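## Task

Fourteen cylinders hide colours on their bottoms, forming seven same-colour pairs. Flip them two at a time: if both flipped cylinders show the same colour, leave them colour side up; if not, flip both back colour side down before flipping any other. Continue until all fourteen stand colour side up, then release everything. Lifting or tipping a cylinder already counts as flipping it, even if it is put straight back. Before a flipped cylinder is returned colour side down, it must have stood colour side up on the table briefly at the same time as its partner from that same turn; a cylinder from an earlier matched pair cannot serve as that partner, otherwise the task fails. At the end, neither gripper may still hold a loose object, the two grippers may not hold one between them, and the robot may not bear more than one fifth of any cylinder's weight. A cylinder may be allowed to fall over onto the table only if no part of the robot touches it as it lands. Anything that stays correct only because the robot holds it does not count.

## Robot and tools

ROBOT AND FRAME. Two arms, left_arm and right_arm, face each other across a table; left_arm's base is on the +y side. The names do not refer to image sides. All reported poses use one scene frame: origin at the table centre, +z up, table surface at z = +0.020 m. Each gripper's fingers point along its own +x axis and close along its own y axis. The reported end_effector_position lies between the finger pads, roughly 3-4 cm behind the tips; at long reach it may be somewhat off from the real position. Joint limits per arm (rad): waist -3.054..3.054, shoulder 0.000..3.142, elbow 0.000..2.356, wrist pitch -1.571..1.571, wrist yaw -1.571..1.571, wrist roll -3.142..3.142.

ROW LAYOUT (shared by execute_actions and move). One list of 14 numbers for both arms, each in [-1, 1]: left_arm dx, dy, dz, rx, ry, rz, opening, then right_arm the same seven. dx..rz are an offset, not a pose: a target expressed in that gripper's own axes relative to its pose in the most recent result that showed it (before any such result in the scene, or for later calls inside one reply, relative to where the arm is when the action begins). 1.0 equals 0.6 m of travel or 180 degrees; rx, ry, rz form a single rotation vector. Opening is absolute, not an offset: +1 is fully open (0.088 m), empty fingers touch near -0.80, and values down to -1 close no further. A full close takes at least about 0.5 s. An arm meant to stay still should get the offset back to its wanted pose in the first call of a reply and zeros afterwards; zeros are not a pause, they pull the arm back to the base pose.

TOOLS.
execute_actions: actions is a list holding at most one item. Empty list = just report state. {rows:[...], steps:n} runs up to 15 control steps of 1/30 s (default 15); each row covers one step, and the final row repeats if rows run out. Every row is measured from the same base pose, not from the preceding row. {steps:n} alone waits up to 300 steps counted from the last result. Optional pictures (boolean) toggles camera images. A rejected call moves nothing.
move: target is one 14-number row as above; speed is the top path speed in m/s, 0.002 to 0.5 (default 0.25), with turning capped at twice that in rad/s. Each gripper follows a straight path toward its target; both paths finish together, lasting 0.5 to 10 s (cut off at 10 s). Openings are sent at the start. Paths ignore obstacles and the other arm; grippers can lag, drift, or overshoot speed, especially with an arm nearly straight.
wait: seconds from 0 to 10; sends nothing new.
zoom_image: camera (cam_high, cam_low, cam_left_wrist, cam_right_wrist, each 504x504) and region [x0, y0, x1, y1] in pixels from the top-left, at most 504 by 504. Useful for reading bottom colours.


CONTROL BEHAVIOUR. Each step, the commanded pose is clipped to within 70 mm and 16 degrees of the measured pose; damped inverse kinematics then favours position over orientation. After an action the arm continues only to its last clipped pose, so long moves may need several calls. Friction can leave the gripper short or tilted, and tiny moves may not happen; verify pose and orientation after each move and correct tilt.

RESULT LINES. The state line gives each gripper's position (m), quaternion wxyz, and velocities. grip_measured is the finger opening on the command scale (the last Joint positions value is metres); readings may be off by about 1 mm. To grip, command an opening clearly below grip_measured; larger gap means harder squeeze (about 34 N per pad max). "pose unreachable" means the clearance check altered or blocked that arm's command; HELD marks steps where this happened. "Hand target" shows where the controller is currently driving each gripper. The move: line reports the ending (done, off_target, moving, held, fault) and limits (paced = pose clipped; held = some steps blocked, after which the arm may move quickly), plus each gripper's distance to target. MOTOR HOT appears from 50 °C; at 95 °C an OVER-TEMPERATURE FAULT holds the arm, and if it doesn't cool within 30-60 s the arm loses power and goes limp. A torque reaching a joint's load limit (waist 16.6, shoulder 20.6, elbow 20.5, wrist pitch 5.42, wrist yaw 5.4, wrist roll 5.07 N m, including held weight) freezes that arm for 10 s and drops the rest of the call.

AVOID. Arms colliding or pressing each other (mounts count as arm), knocking or placing anything off the table, fast contacts and targets far beyond a contact point (both press harder), fast hard closes, long holding of loads, and drops, slips or slams. Objects may occasionally get a brief outside push. Finish with grippers open and clear of all cylinders.

Each tool is called after ">>>" by a JSON object that holds its "name" and its "arguments".

## Session

>>> {"name": "execute_actions", "arguments": {"actions": []}}

Scene clock: 0.00 s of 17941.00 s.
left_arm: end_effector_position=(+0.1080, +0.1555, +0.4612) grip_measured=+0.831 end_effector_quat_wxyz=(+0.701, -0.023, -0.021, -0.712) end_effector_velocity=(-0.002, -0.001, -0.003) end_effector_angular_velocity=(+0.003, +0.007, -0.010) | right_arm: end_effector_position=(-0.2718, -0.5317, +0.3835) grip_measured=+0.821 end_effector_quat_wxyz=(+0.175, +0.194, +0.706, +0.658) end_effector_velocity=(-0.000, +0.000, -0.003) end_effector_angular_velocity=(+0.017, -0.023, +0.005)
Joint positions: left_arm=[-0.005  0.845  0.658  0.25   0.002 -0.002  0.08 ] | right_arm=[1.616 1.618 1.004 0.631 1.03  1.63  0.079]
Joint velocities: left_arm=[-0.002  0.002 -0.007  0.007  0.007 -0.007  0.   ] | right_arm=[-0.002 -0.002 -0.002 -0.022 -0.007 -0.007  0.   ]
Heat: left arm: hottest wrist yaw 24 °C (+0.0 °C/min); right arm: hottest wrist pitch 24 °C (+0.0 °C/min).
Hand target (left_arm): +0.108, +0.155, +0.461; +0.701, -0.023, -0.021, -0.712
Hand target (right_arm): -0.272, -0.532, +0.383; +0.175, +0.194, +0.706, +0.658

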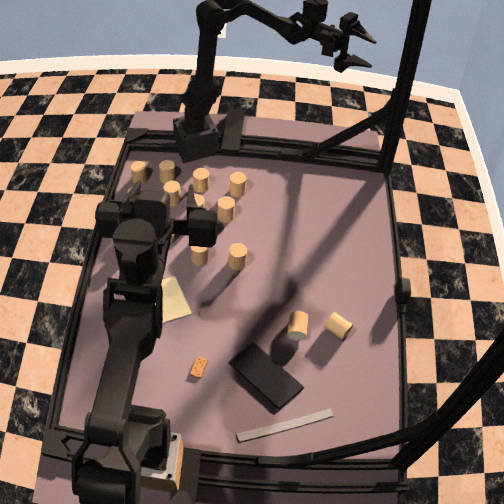

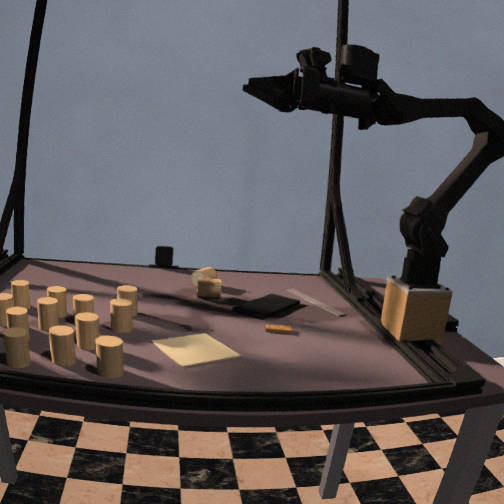

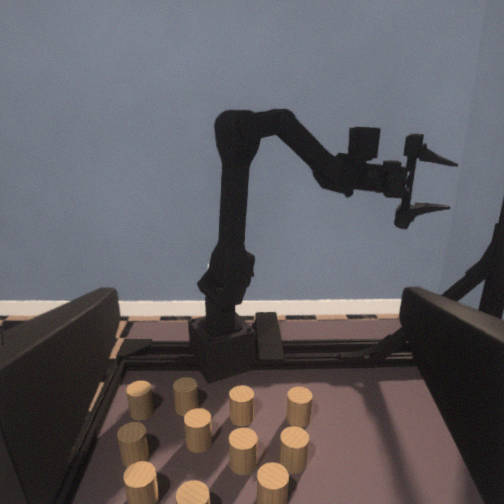

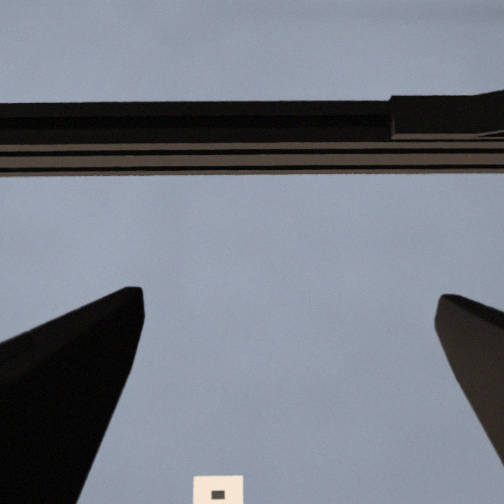

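>>> {"name": "move", "arguments": {"target": [0.1,0,0,0,0.25,0,1,0,0,0,0,0,0,1]}}

>>> {"name": "zoom_image", "arguments": {"camera": "cam_high", "region": [220,270,400,400]}}

Scene clock: 28.23 s of 17941.00 s.
left_arm: end_effector_position=(+0.1072, +0.0966, +0.4604) grip_measured=+0.994 end_effector_quat_wxyz=(+0.656, +0.253, +0.251, -0.666) end_effector_velocity=(-0.002, +0.005, +0.007) end_effector_angular_velocity=(+0.003, +0.011, +0.013) | right_arm: end_effector_position=(-0.2718, -0.5317, +0.3835) grip_measured=+0.984 end_effector_quat_wxyz=(+0.175, +0.194, +0.706, +0.658) end_effector_velocity=(-0.001, +0.000, +0.001) end_effector_angular_velocity=(+0.020, -0.013, +0.005)
Joint positions: left_arm=[-0.005  1.428  1.629 -0.93   0.002 -0.002  0.088] | right_arm=[1.616 1.618 1.004 0.631 1.03  1.63  0.087]
Joint velocities: left_arm=[-0.007 -0.002  0.032 -0.037 -0.007 -0.022 -0.   ] | right_arm=[-0.002 -0.002  0.002 -0.007 -0.007 -0.022 -0.   ]
Heat: left arm: hottest wrist pitch 25 °C (+2.1 °C/min); right arm: hottest elbow 26 °C (+4.3 °C/min).
Hand target (left_arm): +0.107, +0.095, +0.464; +0.656, +0.251, +0.249, -0.666
Hand target (right_arm): -0.272, -0.532, +0.384; +0.175, +0.194, +0.706, +0.658
Off the commanded pose (left_arm): 0.005 m, 0 deg.
Off the commanded pose (right_arm): 0.000 m, 0 deg.
After step 90, 23.23 s passed at rest.
move: done

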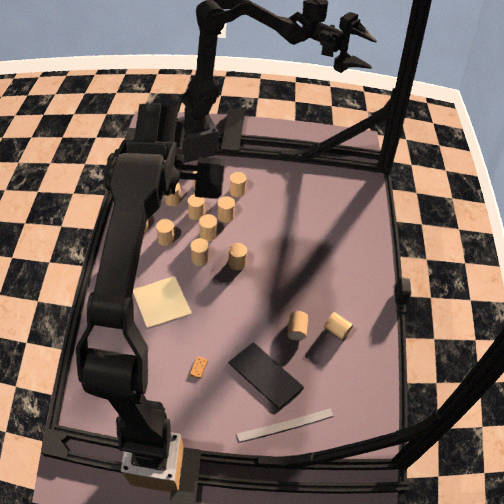

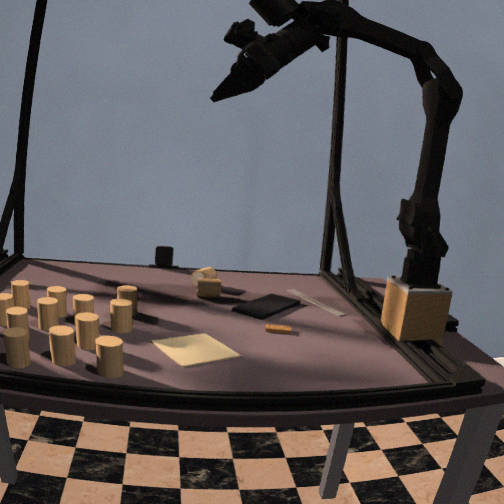

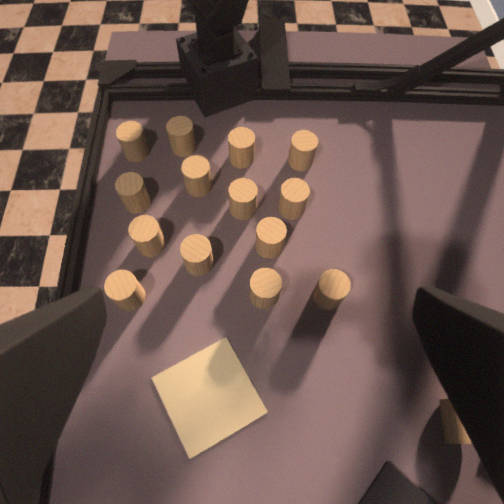

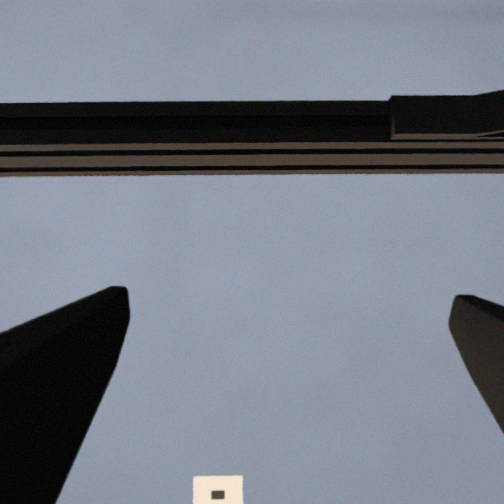

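Region (220, 270, 400, 400) of cam_high's 504x504 image, scaled by 2.800, with more detail than that image has.

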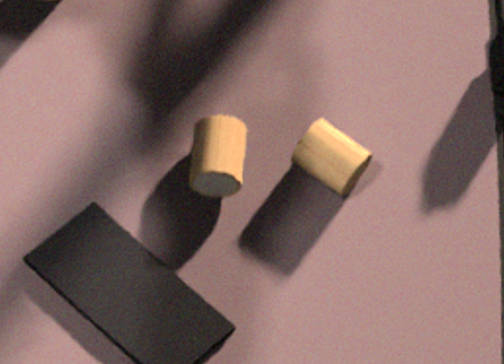

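>>> {"name": "move", "arguments": {"target": [0,0,0,0,0,0,1,-0.186,-0.165,0.762,-0.1495,0.115,-0.496,1]}}

Scene clock: 108.93 s of 17941.00 s.
left_arm: end_effector_position=(+0.1072, +0.0966, +0.4605) grip_measured=+0.994 end_effector_quat_wxyz=(+0.656, +0.253, +0.252, -0.665) end_effector_velocity=(+0.002, +0.002, -0.001) end_effector_angular_velocity=(+0.007, -0.009, +0.019) | right_arm: end_effector_position=(+0.0522, -0.2040, +0.2550) grip_measured=+0.984 end_effector_quat_wxyz=(+0.506, -0.493, +0.500, +0.501) end_effector_velocity=(+0.000, -0.001, +0.001) end_effector_angular_velocity=(-0.005, +0.006, +0.005)
Joint positions: left_arm=[-0.005  1.429  1.631 -0.932  0.002 -0.002  0.088] | right_arm=[-0.065  1.521  1.28  -1.317  0.003  0.404  0.087]
Joint velocities: left_arm=[-0.002 -0.002 -0.002 -0.007 -0.022 -0.007  0.   ] | right_arm=[-0.002 -0.002  0.002 -0.007 -0.007 -0.007 -0.   ]
Heat: left arm: hottest elbow 28 °C (+2.0 °C/min); right arm: hottest elbow 30 °C (+3.0 °C/min).
Hand target (left_arm): +0.107, +0.097, +0.460; +0.656, +0.253, +0.251, -0.666
Hand target (right_arm): +0.052, -0.201, +0.256; +0.507, -0.493, +0.499, +0.500
Off the commanded pose (left_arm): 0.000 m, 0 deg.
Off the commanded pose (right_arm): 0.007 m, 1 deg.
After step 90, 73.90 s passed at rest.
move: done

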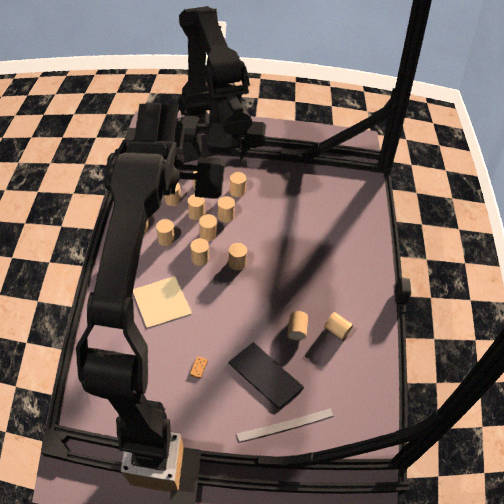

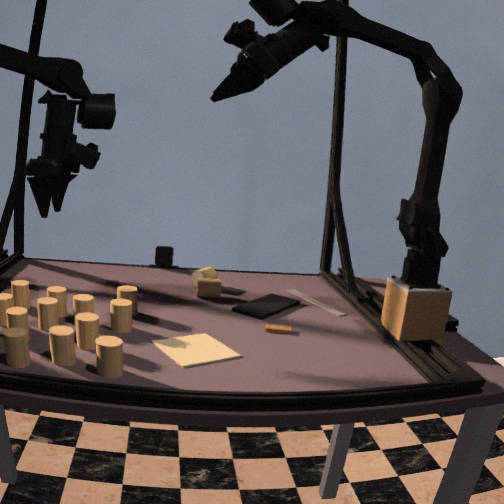

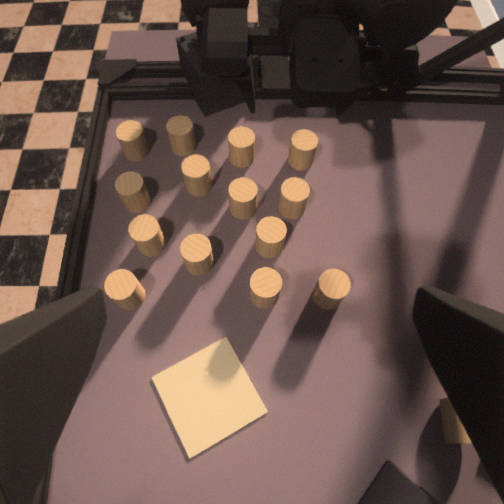

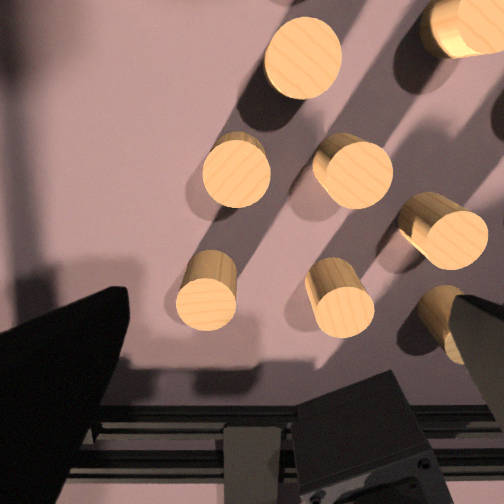

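>>> {"name": "move", "arguments": {"target": [0.113,0.038,-0.257,0.4755,-0.1826,0.1826,1,0,0.0667,0.2167,0,0,0,1]}}

Scene clock: 132.57 s of 17941.00 s.
left_arm: end_effector_position=(+0.1305, +0.1474, +0.3044) grip_measured=+0.994 end_effector_quat_wxyz=(+0.499, +0.493, -0.506, -0.502) end_effector_velocity=(+0.002, +0.001, -0.005) end_effector_angular_velocity=(+0.012, -0.006, +0.010) | right_arm: end_effector_position=(+0.0133, -0.0766, +0.2583) grip_measured=+0.984 end_effector_quat_wxyz=(+0.507, -0.493, +0.499, +0.502) end_effector_velocity=(+0.003, -0.002, +0.002) end_effector_angular_velocity=(+0.000, -0.008, +0.019)
Joint positions: left_arm=[0.126 1.236 0.177 1.069 0.132 1.568 0.088] | right_arm=[-0.097  2.047  1.934 -1.442  0.004  0.372  0.087]
Joint velocities: left_arm=[ 0.002  0.012 -0.007  0.007 -0.007  0.007 -0.   ] | right_arm=[-0.002 -0.007 -0.002 -0.007  0.007 -0.022 -0.   ]
Heat: left arm: hottest elbow 27 °C (-1.0 °C/min); right arm: hottest elbow 31 °C (+2.0 °C/min).
Hand target (left_arm): +0.131, +0.149, +0.301; +0.497, +0.495, -0.504, -0.503
Hand target (right_arm): +0.013, -0.074, +0.256; +0.506, -0.493, +0.500, +0.501
Off the commanded pose (left_arm): 0.004 m, 0 deg.
Off the commanded pose (right_arm): 0.003 m, 0 deg.
After step 90, 16.77 s passed at rest.
move: done

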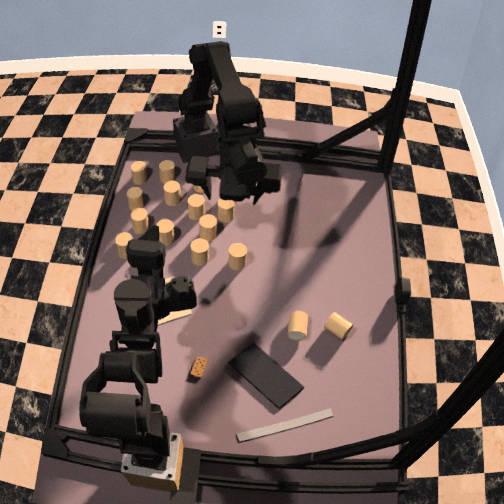

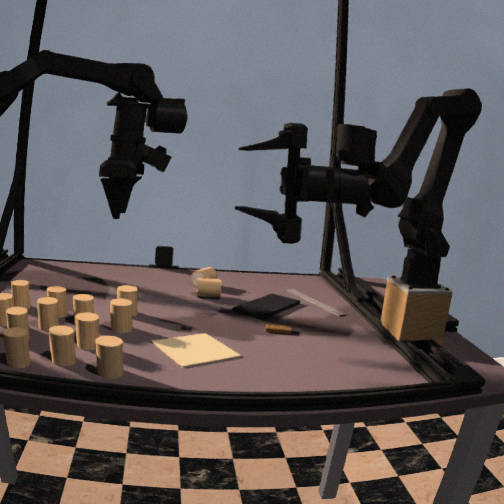

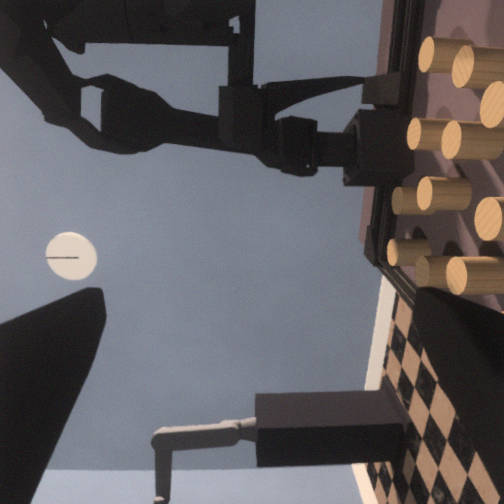

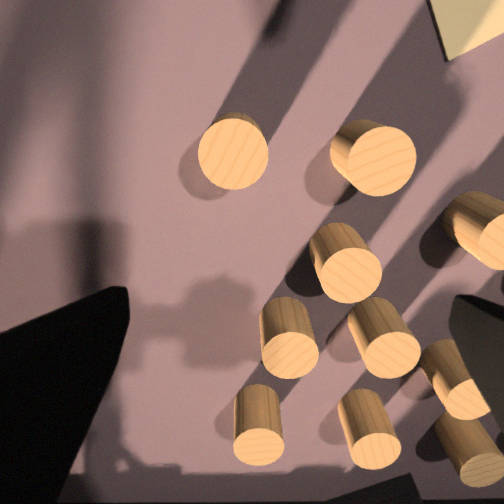

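>>> {"name": "move", "arguments": {"target": [0,0,0,0,0,0,1,0.175,0.048,0.032,0,0.006,0,0.5]}}

Scene clock: 148.27 s of 17941.00 s.
left_arm: end_effector_position=(+0.1305, +0.1475, +0.3041) grip_measured=+0.994 end_effector_quat_wxyz=(+0.499, +0.493, -0.506, -0.502) end_effector_velocity=(-0.001, +0.000, +0.001) end_effector_angular_velocity=(-0.007, +0.007, -0.000) | right_arm: end_effector_position=(-0.0140, -0.0547, +0.1572) grip_measured=+0.500 end_effector_quat_wxyz=(+0.504, -0.495, +0.502, +0.499) end_effector_velocity=(+0.000, -0.006, +0.000) end_effector_angular_velocity=(-0.023, -0.002, +0.024)
Joint positions: left_arm=[0.126 1.237 0.176 1.071 0.133 1.568 0.088] | right_arm=[-0.056  2.203  1.775 -1.136  0.     0.412  0.064]
Joint velocities: left_arm=[-0.007 -0.002 -0.002  0.007 -0.007 -0.007  0.   ] | right_arm=[ 0.002 -0.002 -0.002 -0.022 -0.007 -0.022 -0.   ]
Heat: left arm: hottest wrist pitch 29 °C (+1.0 °C/min); right arm: hottest elbow 31 °C (+2.0 °C/min).
Hand target (left_arm): +0.130, +0.147, +0.304; +0.499, +0.493, -0.506, -0.502
Hand target (right_arm): -0.015, -0.056, +0.153; +0.502, -0.497, +0.504, +0.497
Off the commanded pose (left_arm): 0.000 m, 0 deg.
Off the commanded pose (right_arm): 0.004 m, 0 deg.
After step 90, 11.80 s passed at rest.
move: done

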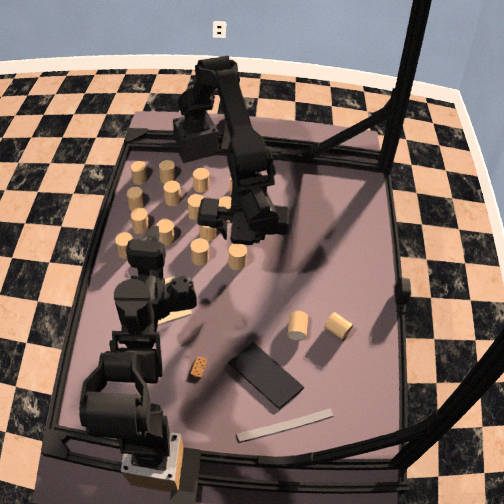

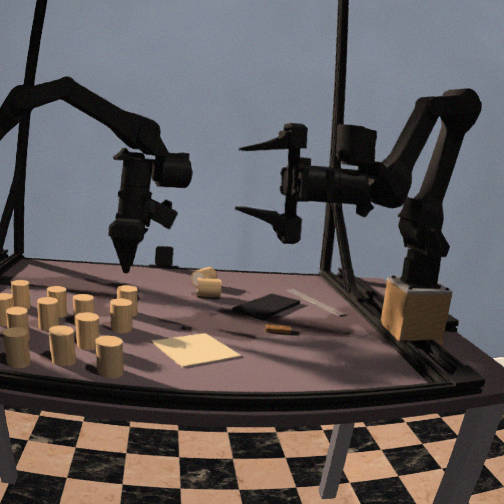

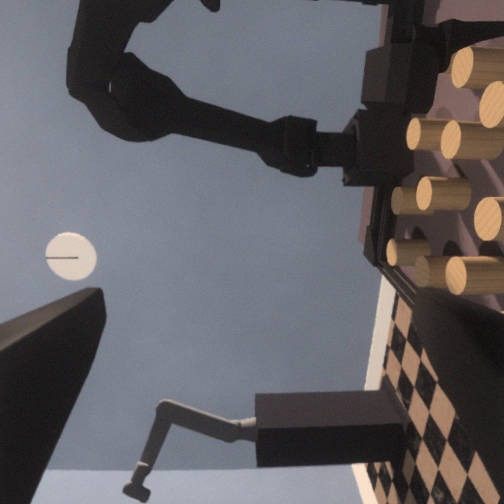

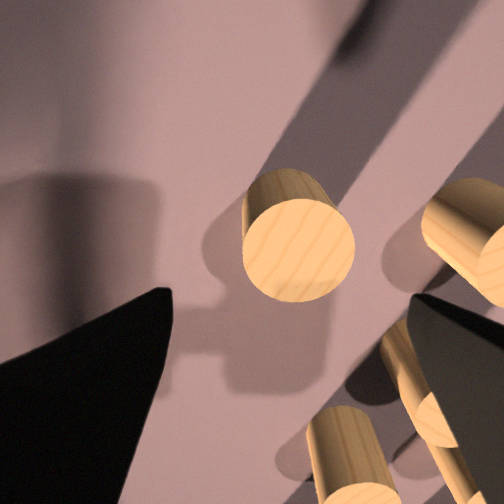

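>>> {"name": "move", "arguments": {"target": [0,0,0,0,0,0,1,0.14,-0.011,-0.002,0,0,0,0.5], "speed": 0.12}}

>>> {"name": "move", "arguments": {"target": [0,0,0,0,0,0,1,0,0,0,0,0,0,-0.3]}}

Scene clock: 169.03 s of 17941.00 s.
left_arm: end_effector_position=(+0.1305, +0.1475, +0.3041) grip_measured=+0.994 end_effector_quat_wxyz=(+0.499, +0.493, -0.506, -0.502) end_effector_velocity=(-0.002, +0.001, -0.000) end_effector_angular_velocity=(+0.003, +0.008, -0.010) | right_arm: end_effector_position=(-0.0090, -0.0526, +0.0795) grip_measured=+0.500 end_effector_quat_wxyz=(+0.506, -0.490, +0.500, +0.504) end_effector_velocity=(+0.004, -0.004, +0.000) end_effector_angular_velocity=(-0.023, -0.002, +0.015)
Joint positions: left_arm=[0.126 1.237 0.176 1.071 0.133 1.568 0.088] | right_arm=[-0.069  2.289  1.594 -0.853  0.     0.399  0.064]
Joint velocities: left_arm=[-0.002 -0.007 -0.002 -0.007  0.007 -0.007 -0.   ] | right_arm=[-0.007 -0.002 -0.002 -0.022 -0.007 -0.022  0.   ]
Heat: left arm: hottest wrist pitch 29 °C (+1.0 °C/min); right arm: hottest shoulder 31 °C (+1.0 °C/min).
Hand target (left_arm): +0.130, +0.147, +0.304; +0.499, +0.493, -0.506, -0.502
Hand target (right_arm): -0.007, -0.055, +0.073; +0.504, -0.495, +0.502, +0.499
Off the commanded pose (left_arm): 0.000 m, 0 deg.
Off the commanded pose (right_arm): 0.007 m, 1 deg.
After step 90, 16.67 s passed at rest.
move: done

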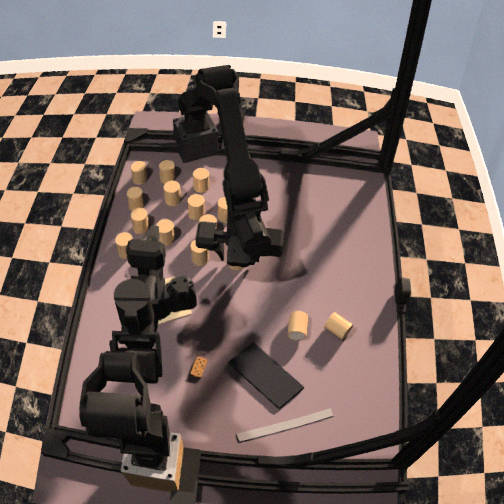

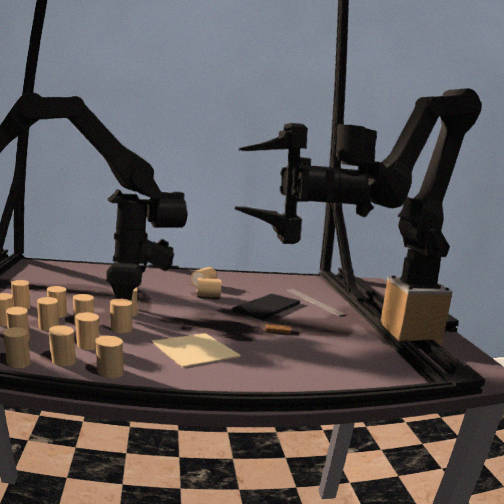

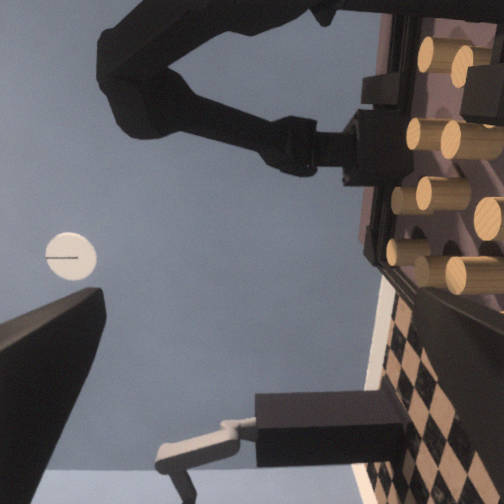

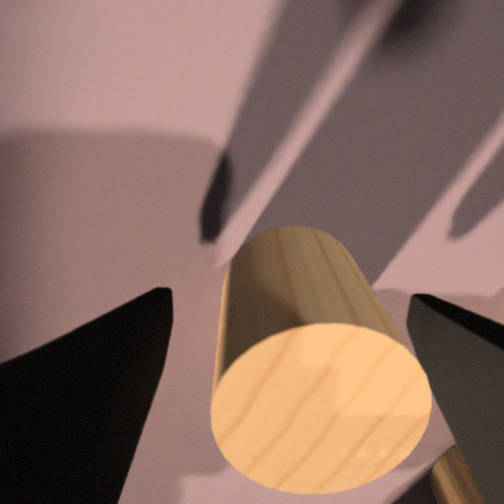

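Scene clock: 169.53 s of 17941.00 s.
left_arm: end_effector_position=(+0.1305, +0.1475, +0.3040) grip_measured=+0.994 end_effector_quat_wxyz=(+0.499, +0.493, -0.506, -0.502) end_effector_velocity=(+0.000, +0.001, +0.001) end_effector_angular_velocity=(-0.007, -0.008, +0.005) | right_arm: end_effector_position=(-0.0089, -0.0529, +0.0795) grip_measured=+0.001 end_effector_quat_wxyz=(+0.506, -0.490, +0.500, +0.504) end_effector_velocity=(+0.000, -0.001, -0.000) end_effector_angular_velocity=(-0.009, +0.004, +0.005)
Joint positions: left_arm=[0.126 1.237 0.176 1.07  0.133 1.568 0.088] | right_arm=[-0.069  2.289  1.594 -0.855  0.     0.399  0.039]
Joint velocities: left_arm=[-0.002 -0.002 -0.002  0.007 -0.007  0.007  0.   ] | right_arm=[-0.002  0.002  0.002 -0.007 -0.007 -0.007 -0.001]
Heat: left arm: hottest wrist pitch 29 °C (+1.0 °C/min); right arm: hottest shoulder 31 °C (+1.0 °C/min).
Hand target (left_arm): +0.130, +0.147, +0.304; +0.499, +0.493, -0.506, -0.502
Hand target (right_arm): -0.009, -0.053, +0.080; +0.506, -0.490, +0.500, +0.504
Off the commanded pose (left_arm): 0.000 m, 0 deg.
Off the commanded pose (right_arm): 0.000 m, 0 deg.
move: done

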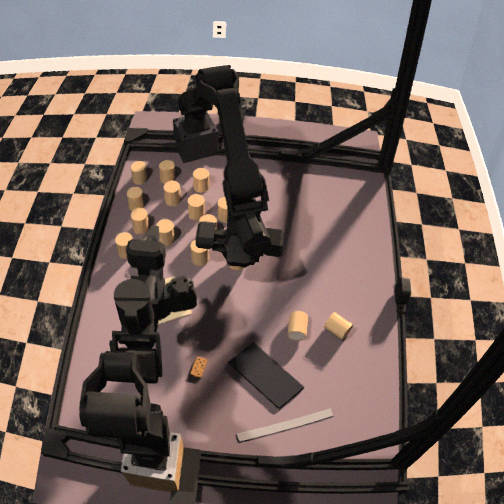

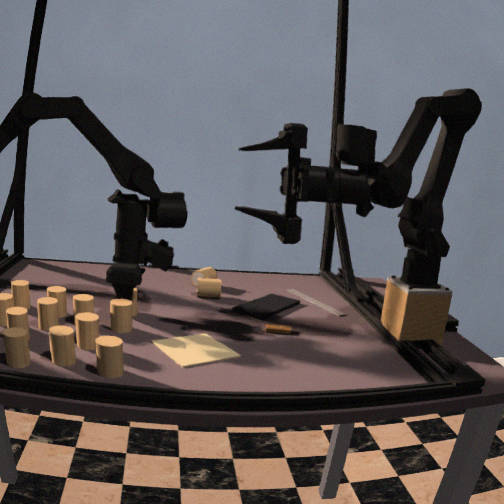

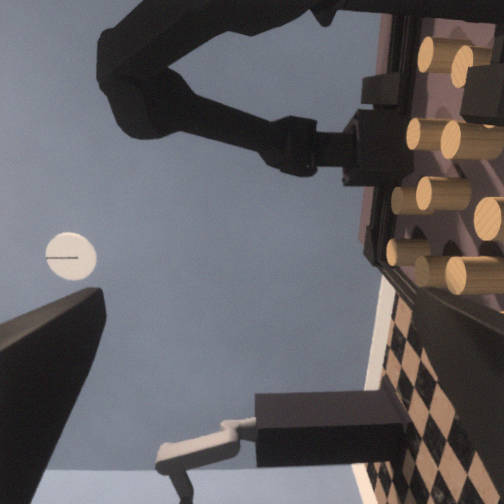

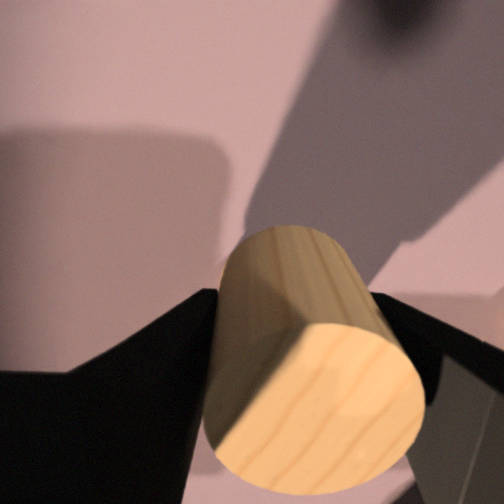

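>>> {"name": "move", "arguments": {"target": [0,0,0,0,0,0,1,-0.14,0,0,0,0,0,-0.3]}}

>>> {"name": "move", "arguments": {"target": [0,0,0,0,0,0,1,-0.235,-0.232,-0.012,0,-0.494,0,-0.3], "speed": 0.4}}

Scene clock: 175.90 s of 17941.00 s.
left_arm: end_effector_position=(+0.1305, +0.1475, +0.3040) grip_measured=+0.994 end_effector_quat_wxyz=(+0.499, +0.493, -0.506, -0.502) end_effector_velocity=(+0.002, +0.000, -0.003) end_effector_angular_velocity=(+0.012, +0.009, +0.019) | right_arm: end_effector_position=(-0.0072, -0.0572, +0.1571) grip_measured=+0.000 end_effector_quat_wxyz=(+0.503, -0.496, +0.502, +0.498) end_effector_velocity=(-0.001, +0.001, +0.002) end_effector_angular_velocity=(-0.000, +0.008, +0.020)
Joint positions: left_arm=[0.126 1.237 0.176 1.07  0.133 1.568 0.088] | right_arm=[-0.069  2.185  1.745 -1.127  0.     0.399  0.039]
Joint velocities: left_arm=[-0.002  0.002 -0.002 -0.007 -0.022 -0.007 -0.001] | right_arm=[-0.002  0.002  0.012 -0.007 -0.007 -0.022 -0.   ]
Heat: left arm: hottest wrist pitch 29 °C (+1.0 °C/min); right arm: hottest shoulder 32 °C (+2.0 °C/min).
Hand target (left_arm): +0.130, +0.147, +0.304; +0.499, +0.493, -0.506, -0.502
Hand target (right_arm): -0.009, -0.055, +0.164; +0.506, -0.490, +0.500, +0.504
Off the commanded pose (left_arm): 0.000 m, 0 deg.
Off the commanded pose (right_arm): 0.007 m, 1 deg.
move: done

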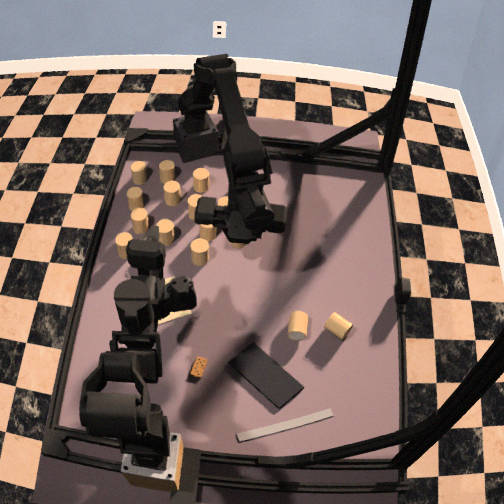

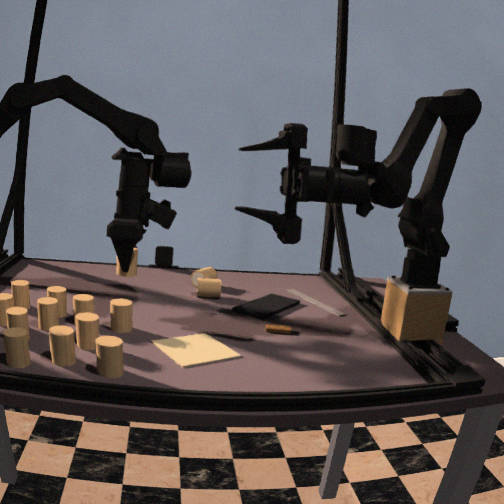

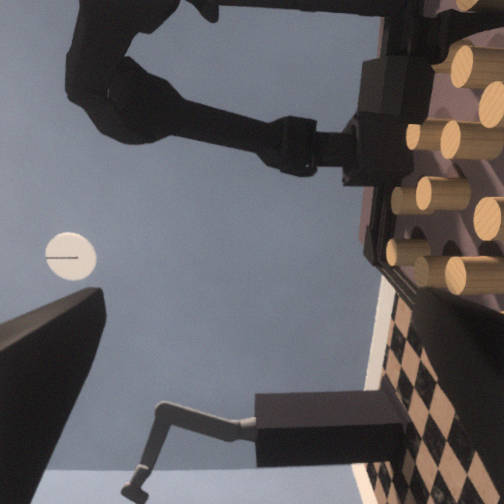

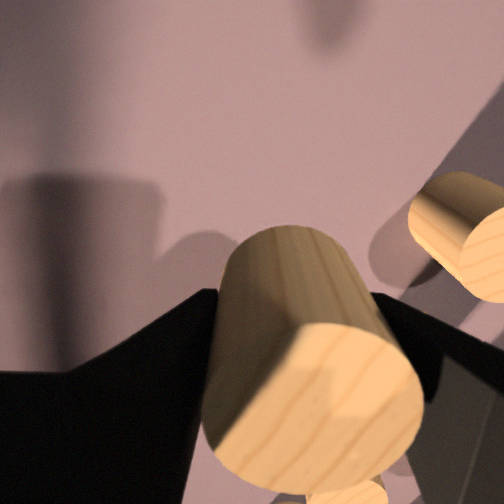

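Scene clock: 178.37 s of 17941.00 s.
left_arm: end_effector_position=(+0.1304, +0.1475, +0.3038) grip_measured=+0.994 end_effector_quat_wxyz=(+0.499, +0.493, -0.506, -0.502) end_effector_velocity=(-0.002, +0.001, -0.001) end_effector_angular_velocity=(-0.002, +0.022, -0.010) | right_arm: end_effector_position=(+0.1305, -0.0652, +0.3051) grip_measured=+0.000 end_effector_quat_wxyz=(+0.707, -0.001, +0.000, +0.707) end_effector_velocity=(+0.002, -0.000, -0.002) end_effector_angular_velocity=(-0.007, -0.008, +0.000)
Joint positions: left_arm=[0.126 1.237 0.176 1.07  0.133 1.568 0.088] | right_arm=[-0.365  1.389  0.44   0.948  0.092 -0.001  0.039]
Joint velocities: left_arm=[-0.002 -0.002 -0.007  0.007  0.007 -0.022 -0.   ] | right_arm=[-0.007 -0.002 -0.002 -0.007 -0.007 -0.007  0.   ]
Heat: left arm: hottest wrist pitch 29 °C (+1.0 °C/min); right arm: hottest shoulder 32 °C (+2.0 °C/min).
Hand target (left_arm): +0.130, +0.148, +0.304; +0.499, +0.493, -0.506, -0.502
Hand target (right_arm): +0.131, -0.066, +0.300; +0.707, -0.006, +0.003, +0.708
Off the commanded pose (left_arm): 0.000 m, 0 deg.
Off the commanded pose (right_arm): 0.007 m, 1 deg.
move: done

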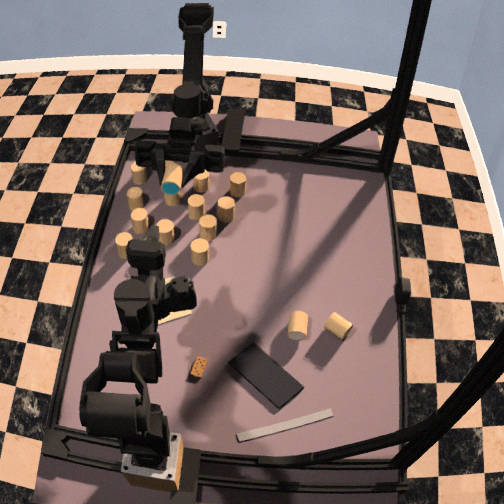

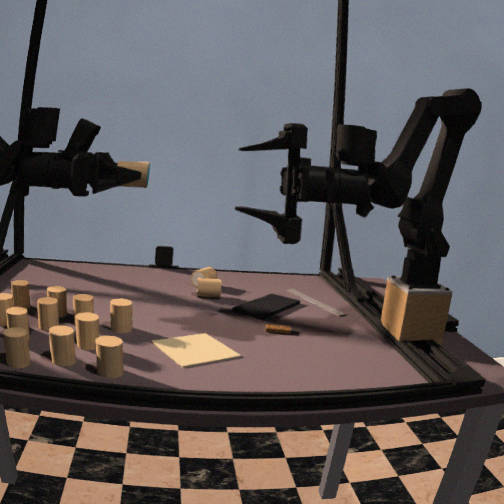

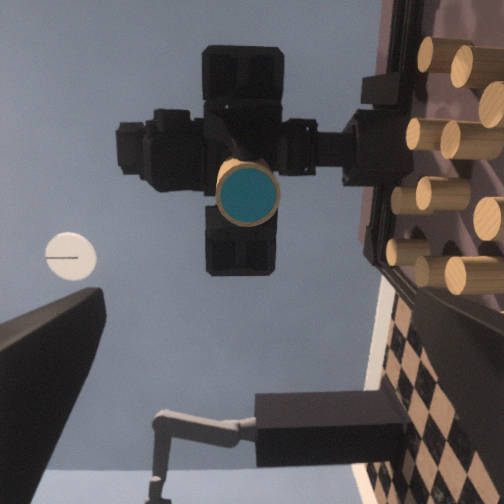

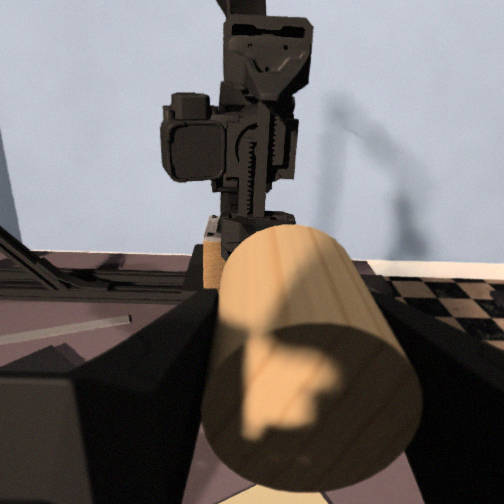

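>>> {"name": "move", "arguments": {"target": [0.17,0,-0.003,0,0.004,-0.003,1,0,0,0,0,0,0,-0.3]}}

Scene clock: 183.80 s of 17941.00 s.
left_arm: end_effector_position=(+0.1314, +0.0484, +0.3023) grip_measured=+0.994 end_effector_quat_wxyz=(+0.499, +0.499, -0.499, -0.503) end_effector_velocity=(-0.002, -0.001, +0.002) end_effector_angular_velocity=(-0.007, -0.008, -0.000) | right_arm: end_effector_position=(+0.1305, -0.0652, +0.3044) grip_measured=+0.000 end_effector_quat_wxyz=(+0.707, -0.001, +0.001, +0.707) end_effector_velocity=(+0.002, -0.001, -0.002) end_effector_angular_velocity=(-0.007, -0.008, -0.010)
Joint positions: left_arm=[0.08  1.669 0.536 1.128 0.074 1.568 0.088] | right_arm=[-0.365  1.39   0.439  0.948  0.091 -0.001  0.039]
Joint velocities: left_arm=[-0.007  0.002  0.002  0.007 -0.007  0.007 -0.   ] | right_arm=[-0.002 -0.002 -0.002 -0.007  0.007 -0.007 -0.   ]
Heat: left arm: hottest wrist pitch 29 °C (+1.0 °C/min); right arm: hottest shoulder 31 °C (+0.0 °C/min).
Hand target (left_arm): +0.131, +0.045, +0.304; +0.500, +0.499, -0.500, -0.501
Hand target (right_arm): +0.130, -0.065, +0.305; +0.707, -0.001, +0.000, +0.707
Off the commanded pose (left_arm): 0.004 m, 0 deg.
Off the commanded pose (right_arm): 0.001 m, 0 deg.
move: done

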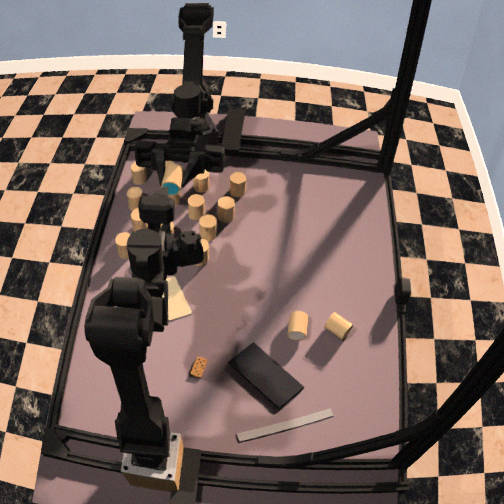

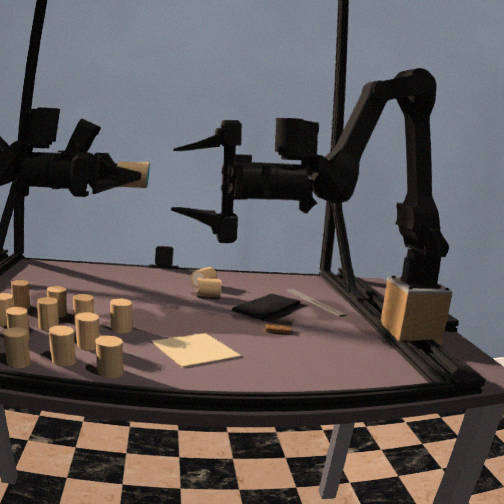

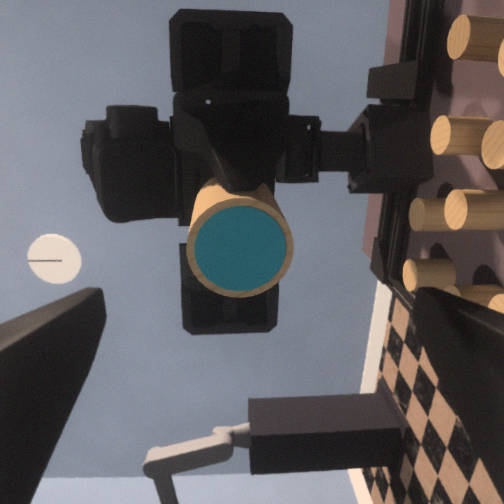

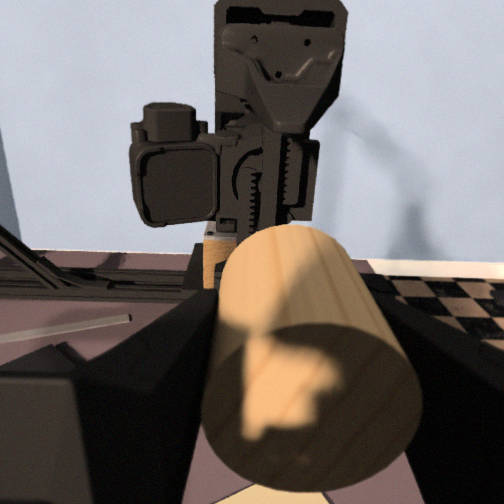

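>>> {"name": "move", "arguments": {"target": [0.127,0.013,0,0,0,0,0.6,0,0,0,0,0,0,-0.3], "speed": 0.12}}

Scene clock: 189.60 s of 17941.00 s.
left_arm: end_effector_position=(+0.1323, -0.0248, +0.3082) grip_measured=+0.600 end_effector_quat_wxyz=(+0.498, +0.500, -0.498, -0.504) end_effector_velocity=(-0.000, -0.001, -0.005) end_effector_angular_velocity=(+0.022, +0.009, +0.005) | right_arm: end_effector_position=(+0.1305, -0.0652, +0.3043) grip_measured=-0.001 end_effector_quat_wxyz=(+0.707, -0.001, +0.001, +0.707) end_effector_velocity=(+0.002, -0.000, -0.002) end_effector_angular_velocity=(-0.007, +0.007, -0.000)
Joint positions: left_arm=[0.067 1.876 0.848 1.02  0.061 1.568 0.068] | right_arm=[-0.365  1.39   0.439  0.947  0.091 -0.001  0.039]
Joint velocities: left_arm=[-0.002  0.002  0.002 -0.022 -0.007 -0.007 -0.   ] | right_arm=[-0.007 -0.002 -0.002 -0.007 -0.007  0.007 -0.   ]
Heat: left arm: hottest wrist pitch 29 °C (+1.0 °C/min); right arm: hottest shoulder 31 °C (+0.0 °C/min).
Hand target (left_arm): +0.131, -0.028, +0.309; +0.499, +0.499, -0.499, -0.503
Hand target (right_arm): +0.131, -0.065, +0.304; +0.707, -0.001, +0.001, +0.707
Off the commanded pose (left_arm): 0.004 m, 0 deg.
Off the commanded pose (right_arm): 0.000 m, 0 deg.
move: done

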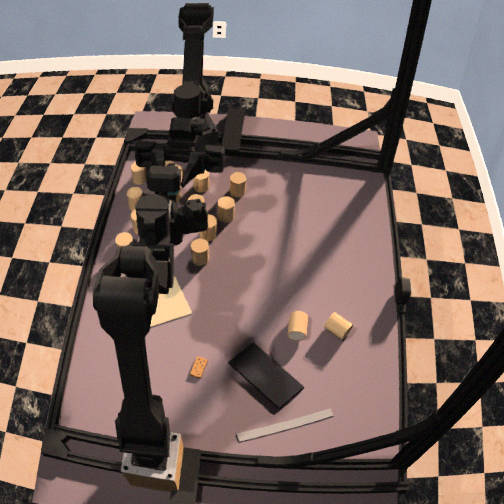

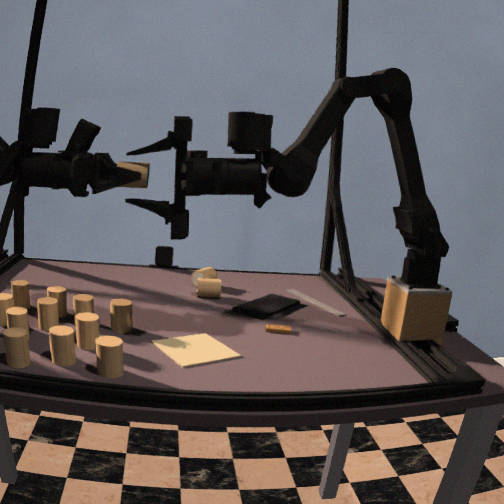

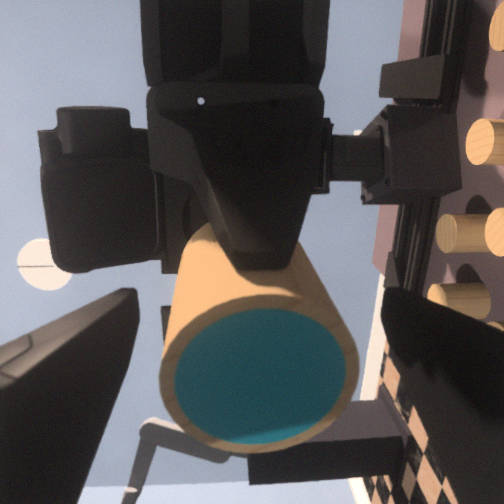

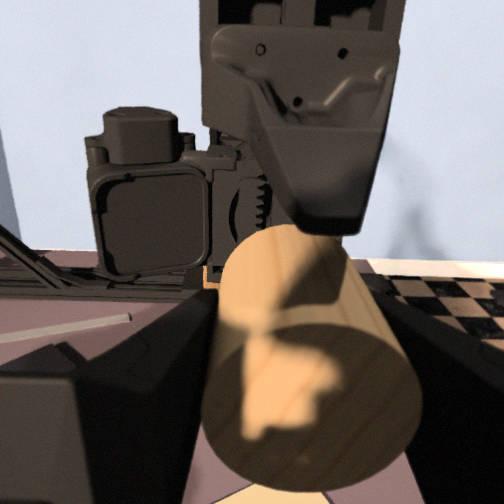

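>>> {"name": "move", "arguments": {"target": [0.008,0.008,0.013,0,0,0,0.4,0,0,0,0,0,0,-0.3], "speed": 0.05}}

Scene clock: 194.33 s of 17941.00 s.
left_arm: end_effector_position=(+0.1252, -0.0274, +0.3075) grip_measured=+0.400 end_effector_quat_wxyz=(+0.495, +0.503, -0.495, -0.507) end_effector_velocity=(-0.000, +0.001, -0.005) end_effector_angular_velocity=(+0.022, +0.008, +0.005) | right_arm: end_effector_position=(+0.1305, -0.0653, +0.3040) grip_measured=-0.001 end_effector_quat_wxyz=(+0.707, -0.002, +0.001, +0.707) end_effector_velocity=(-0.000, -0.001, -0.004) end_effector_angular_velocity=(-0.012, -0.008, +0.005)
Joint positions: left_arm=[0.047 1.876 0.86  0.995 0.041 1.568 0.059] | right_arm=[-0.365  1.39   0.439  0.947  0.091 -0.001  0.039]
Joint velocities: left_arm=[-0.002 -0.002 -0.002 -0.022 -0.007 -0.007 -0.   ] | right_arm=[-0.002 -0.002 -0.007 -0.007 -0.007 -0.007  0.   ]
Heat: left arm: hottest wrist pitch 29 °C (+1.0 °C/min); right arm: hottest shoulder 30 °C (-1.0 °C/min).
Hand target (left_arm): +0.124, -0.030, +0.313; +0.498, +0.500, -0.498, -0.504
Hand target (right_arm): +0.131, -0.065, +0.304; +0.707, -0.002, +0.001, +0.707
Off the commanded pose (left_arm): 0.006 m, 1 deg.
Off the commanded pose (right_arm): 0.000 m, 0 deg.
move: done

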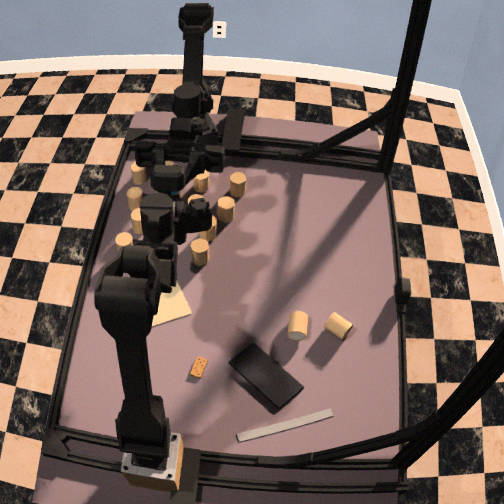

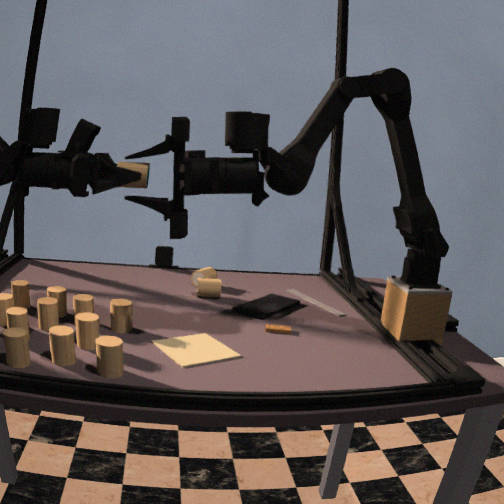

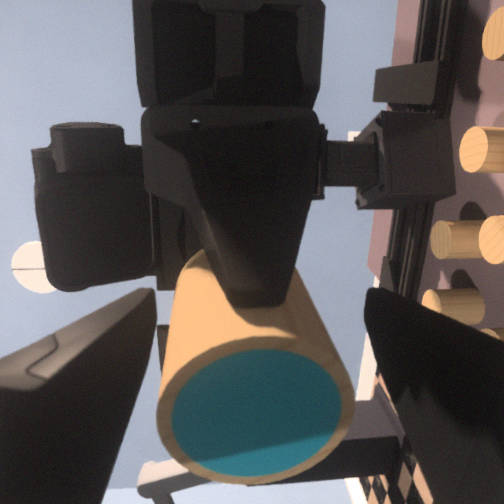

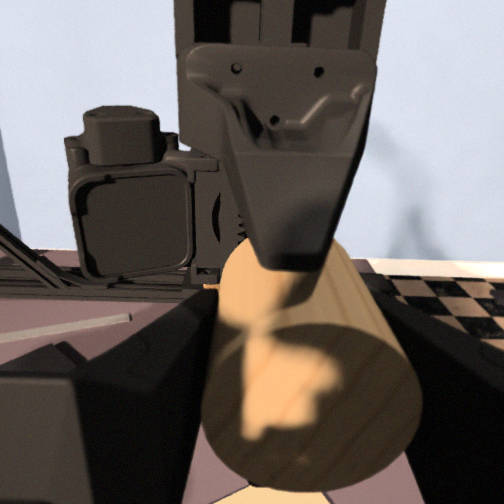

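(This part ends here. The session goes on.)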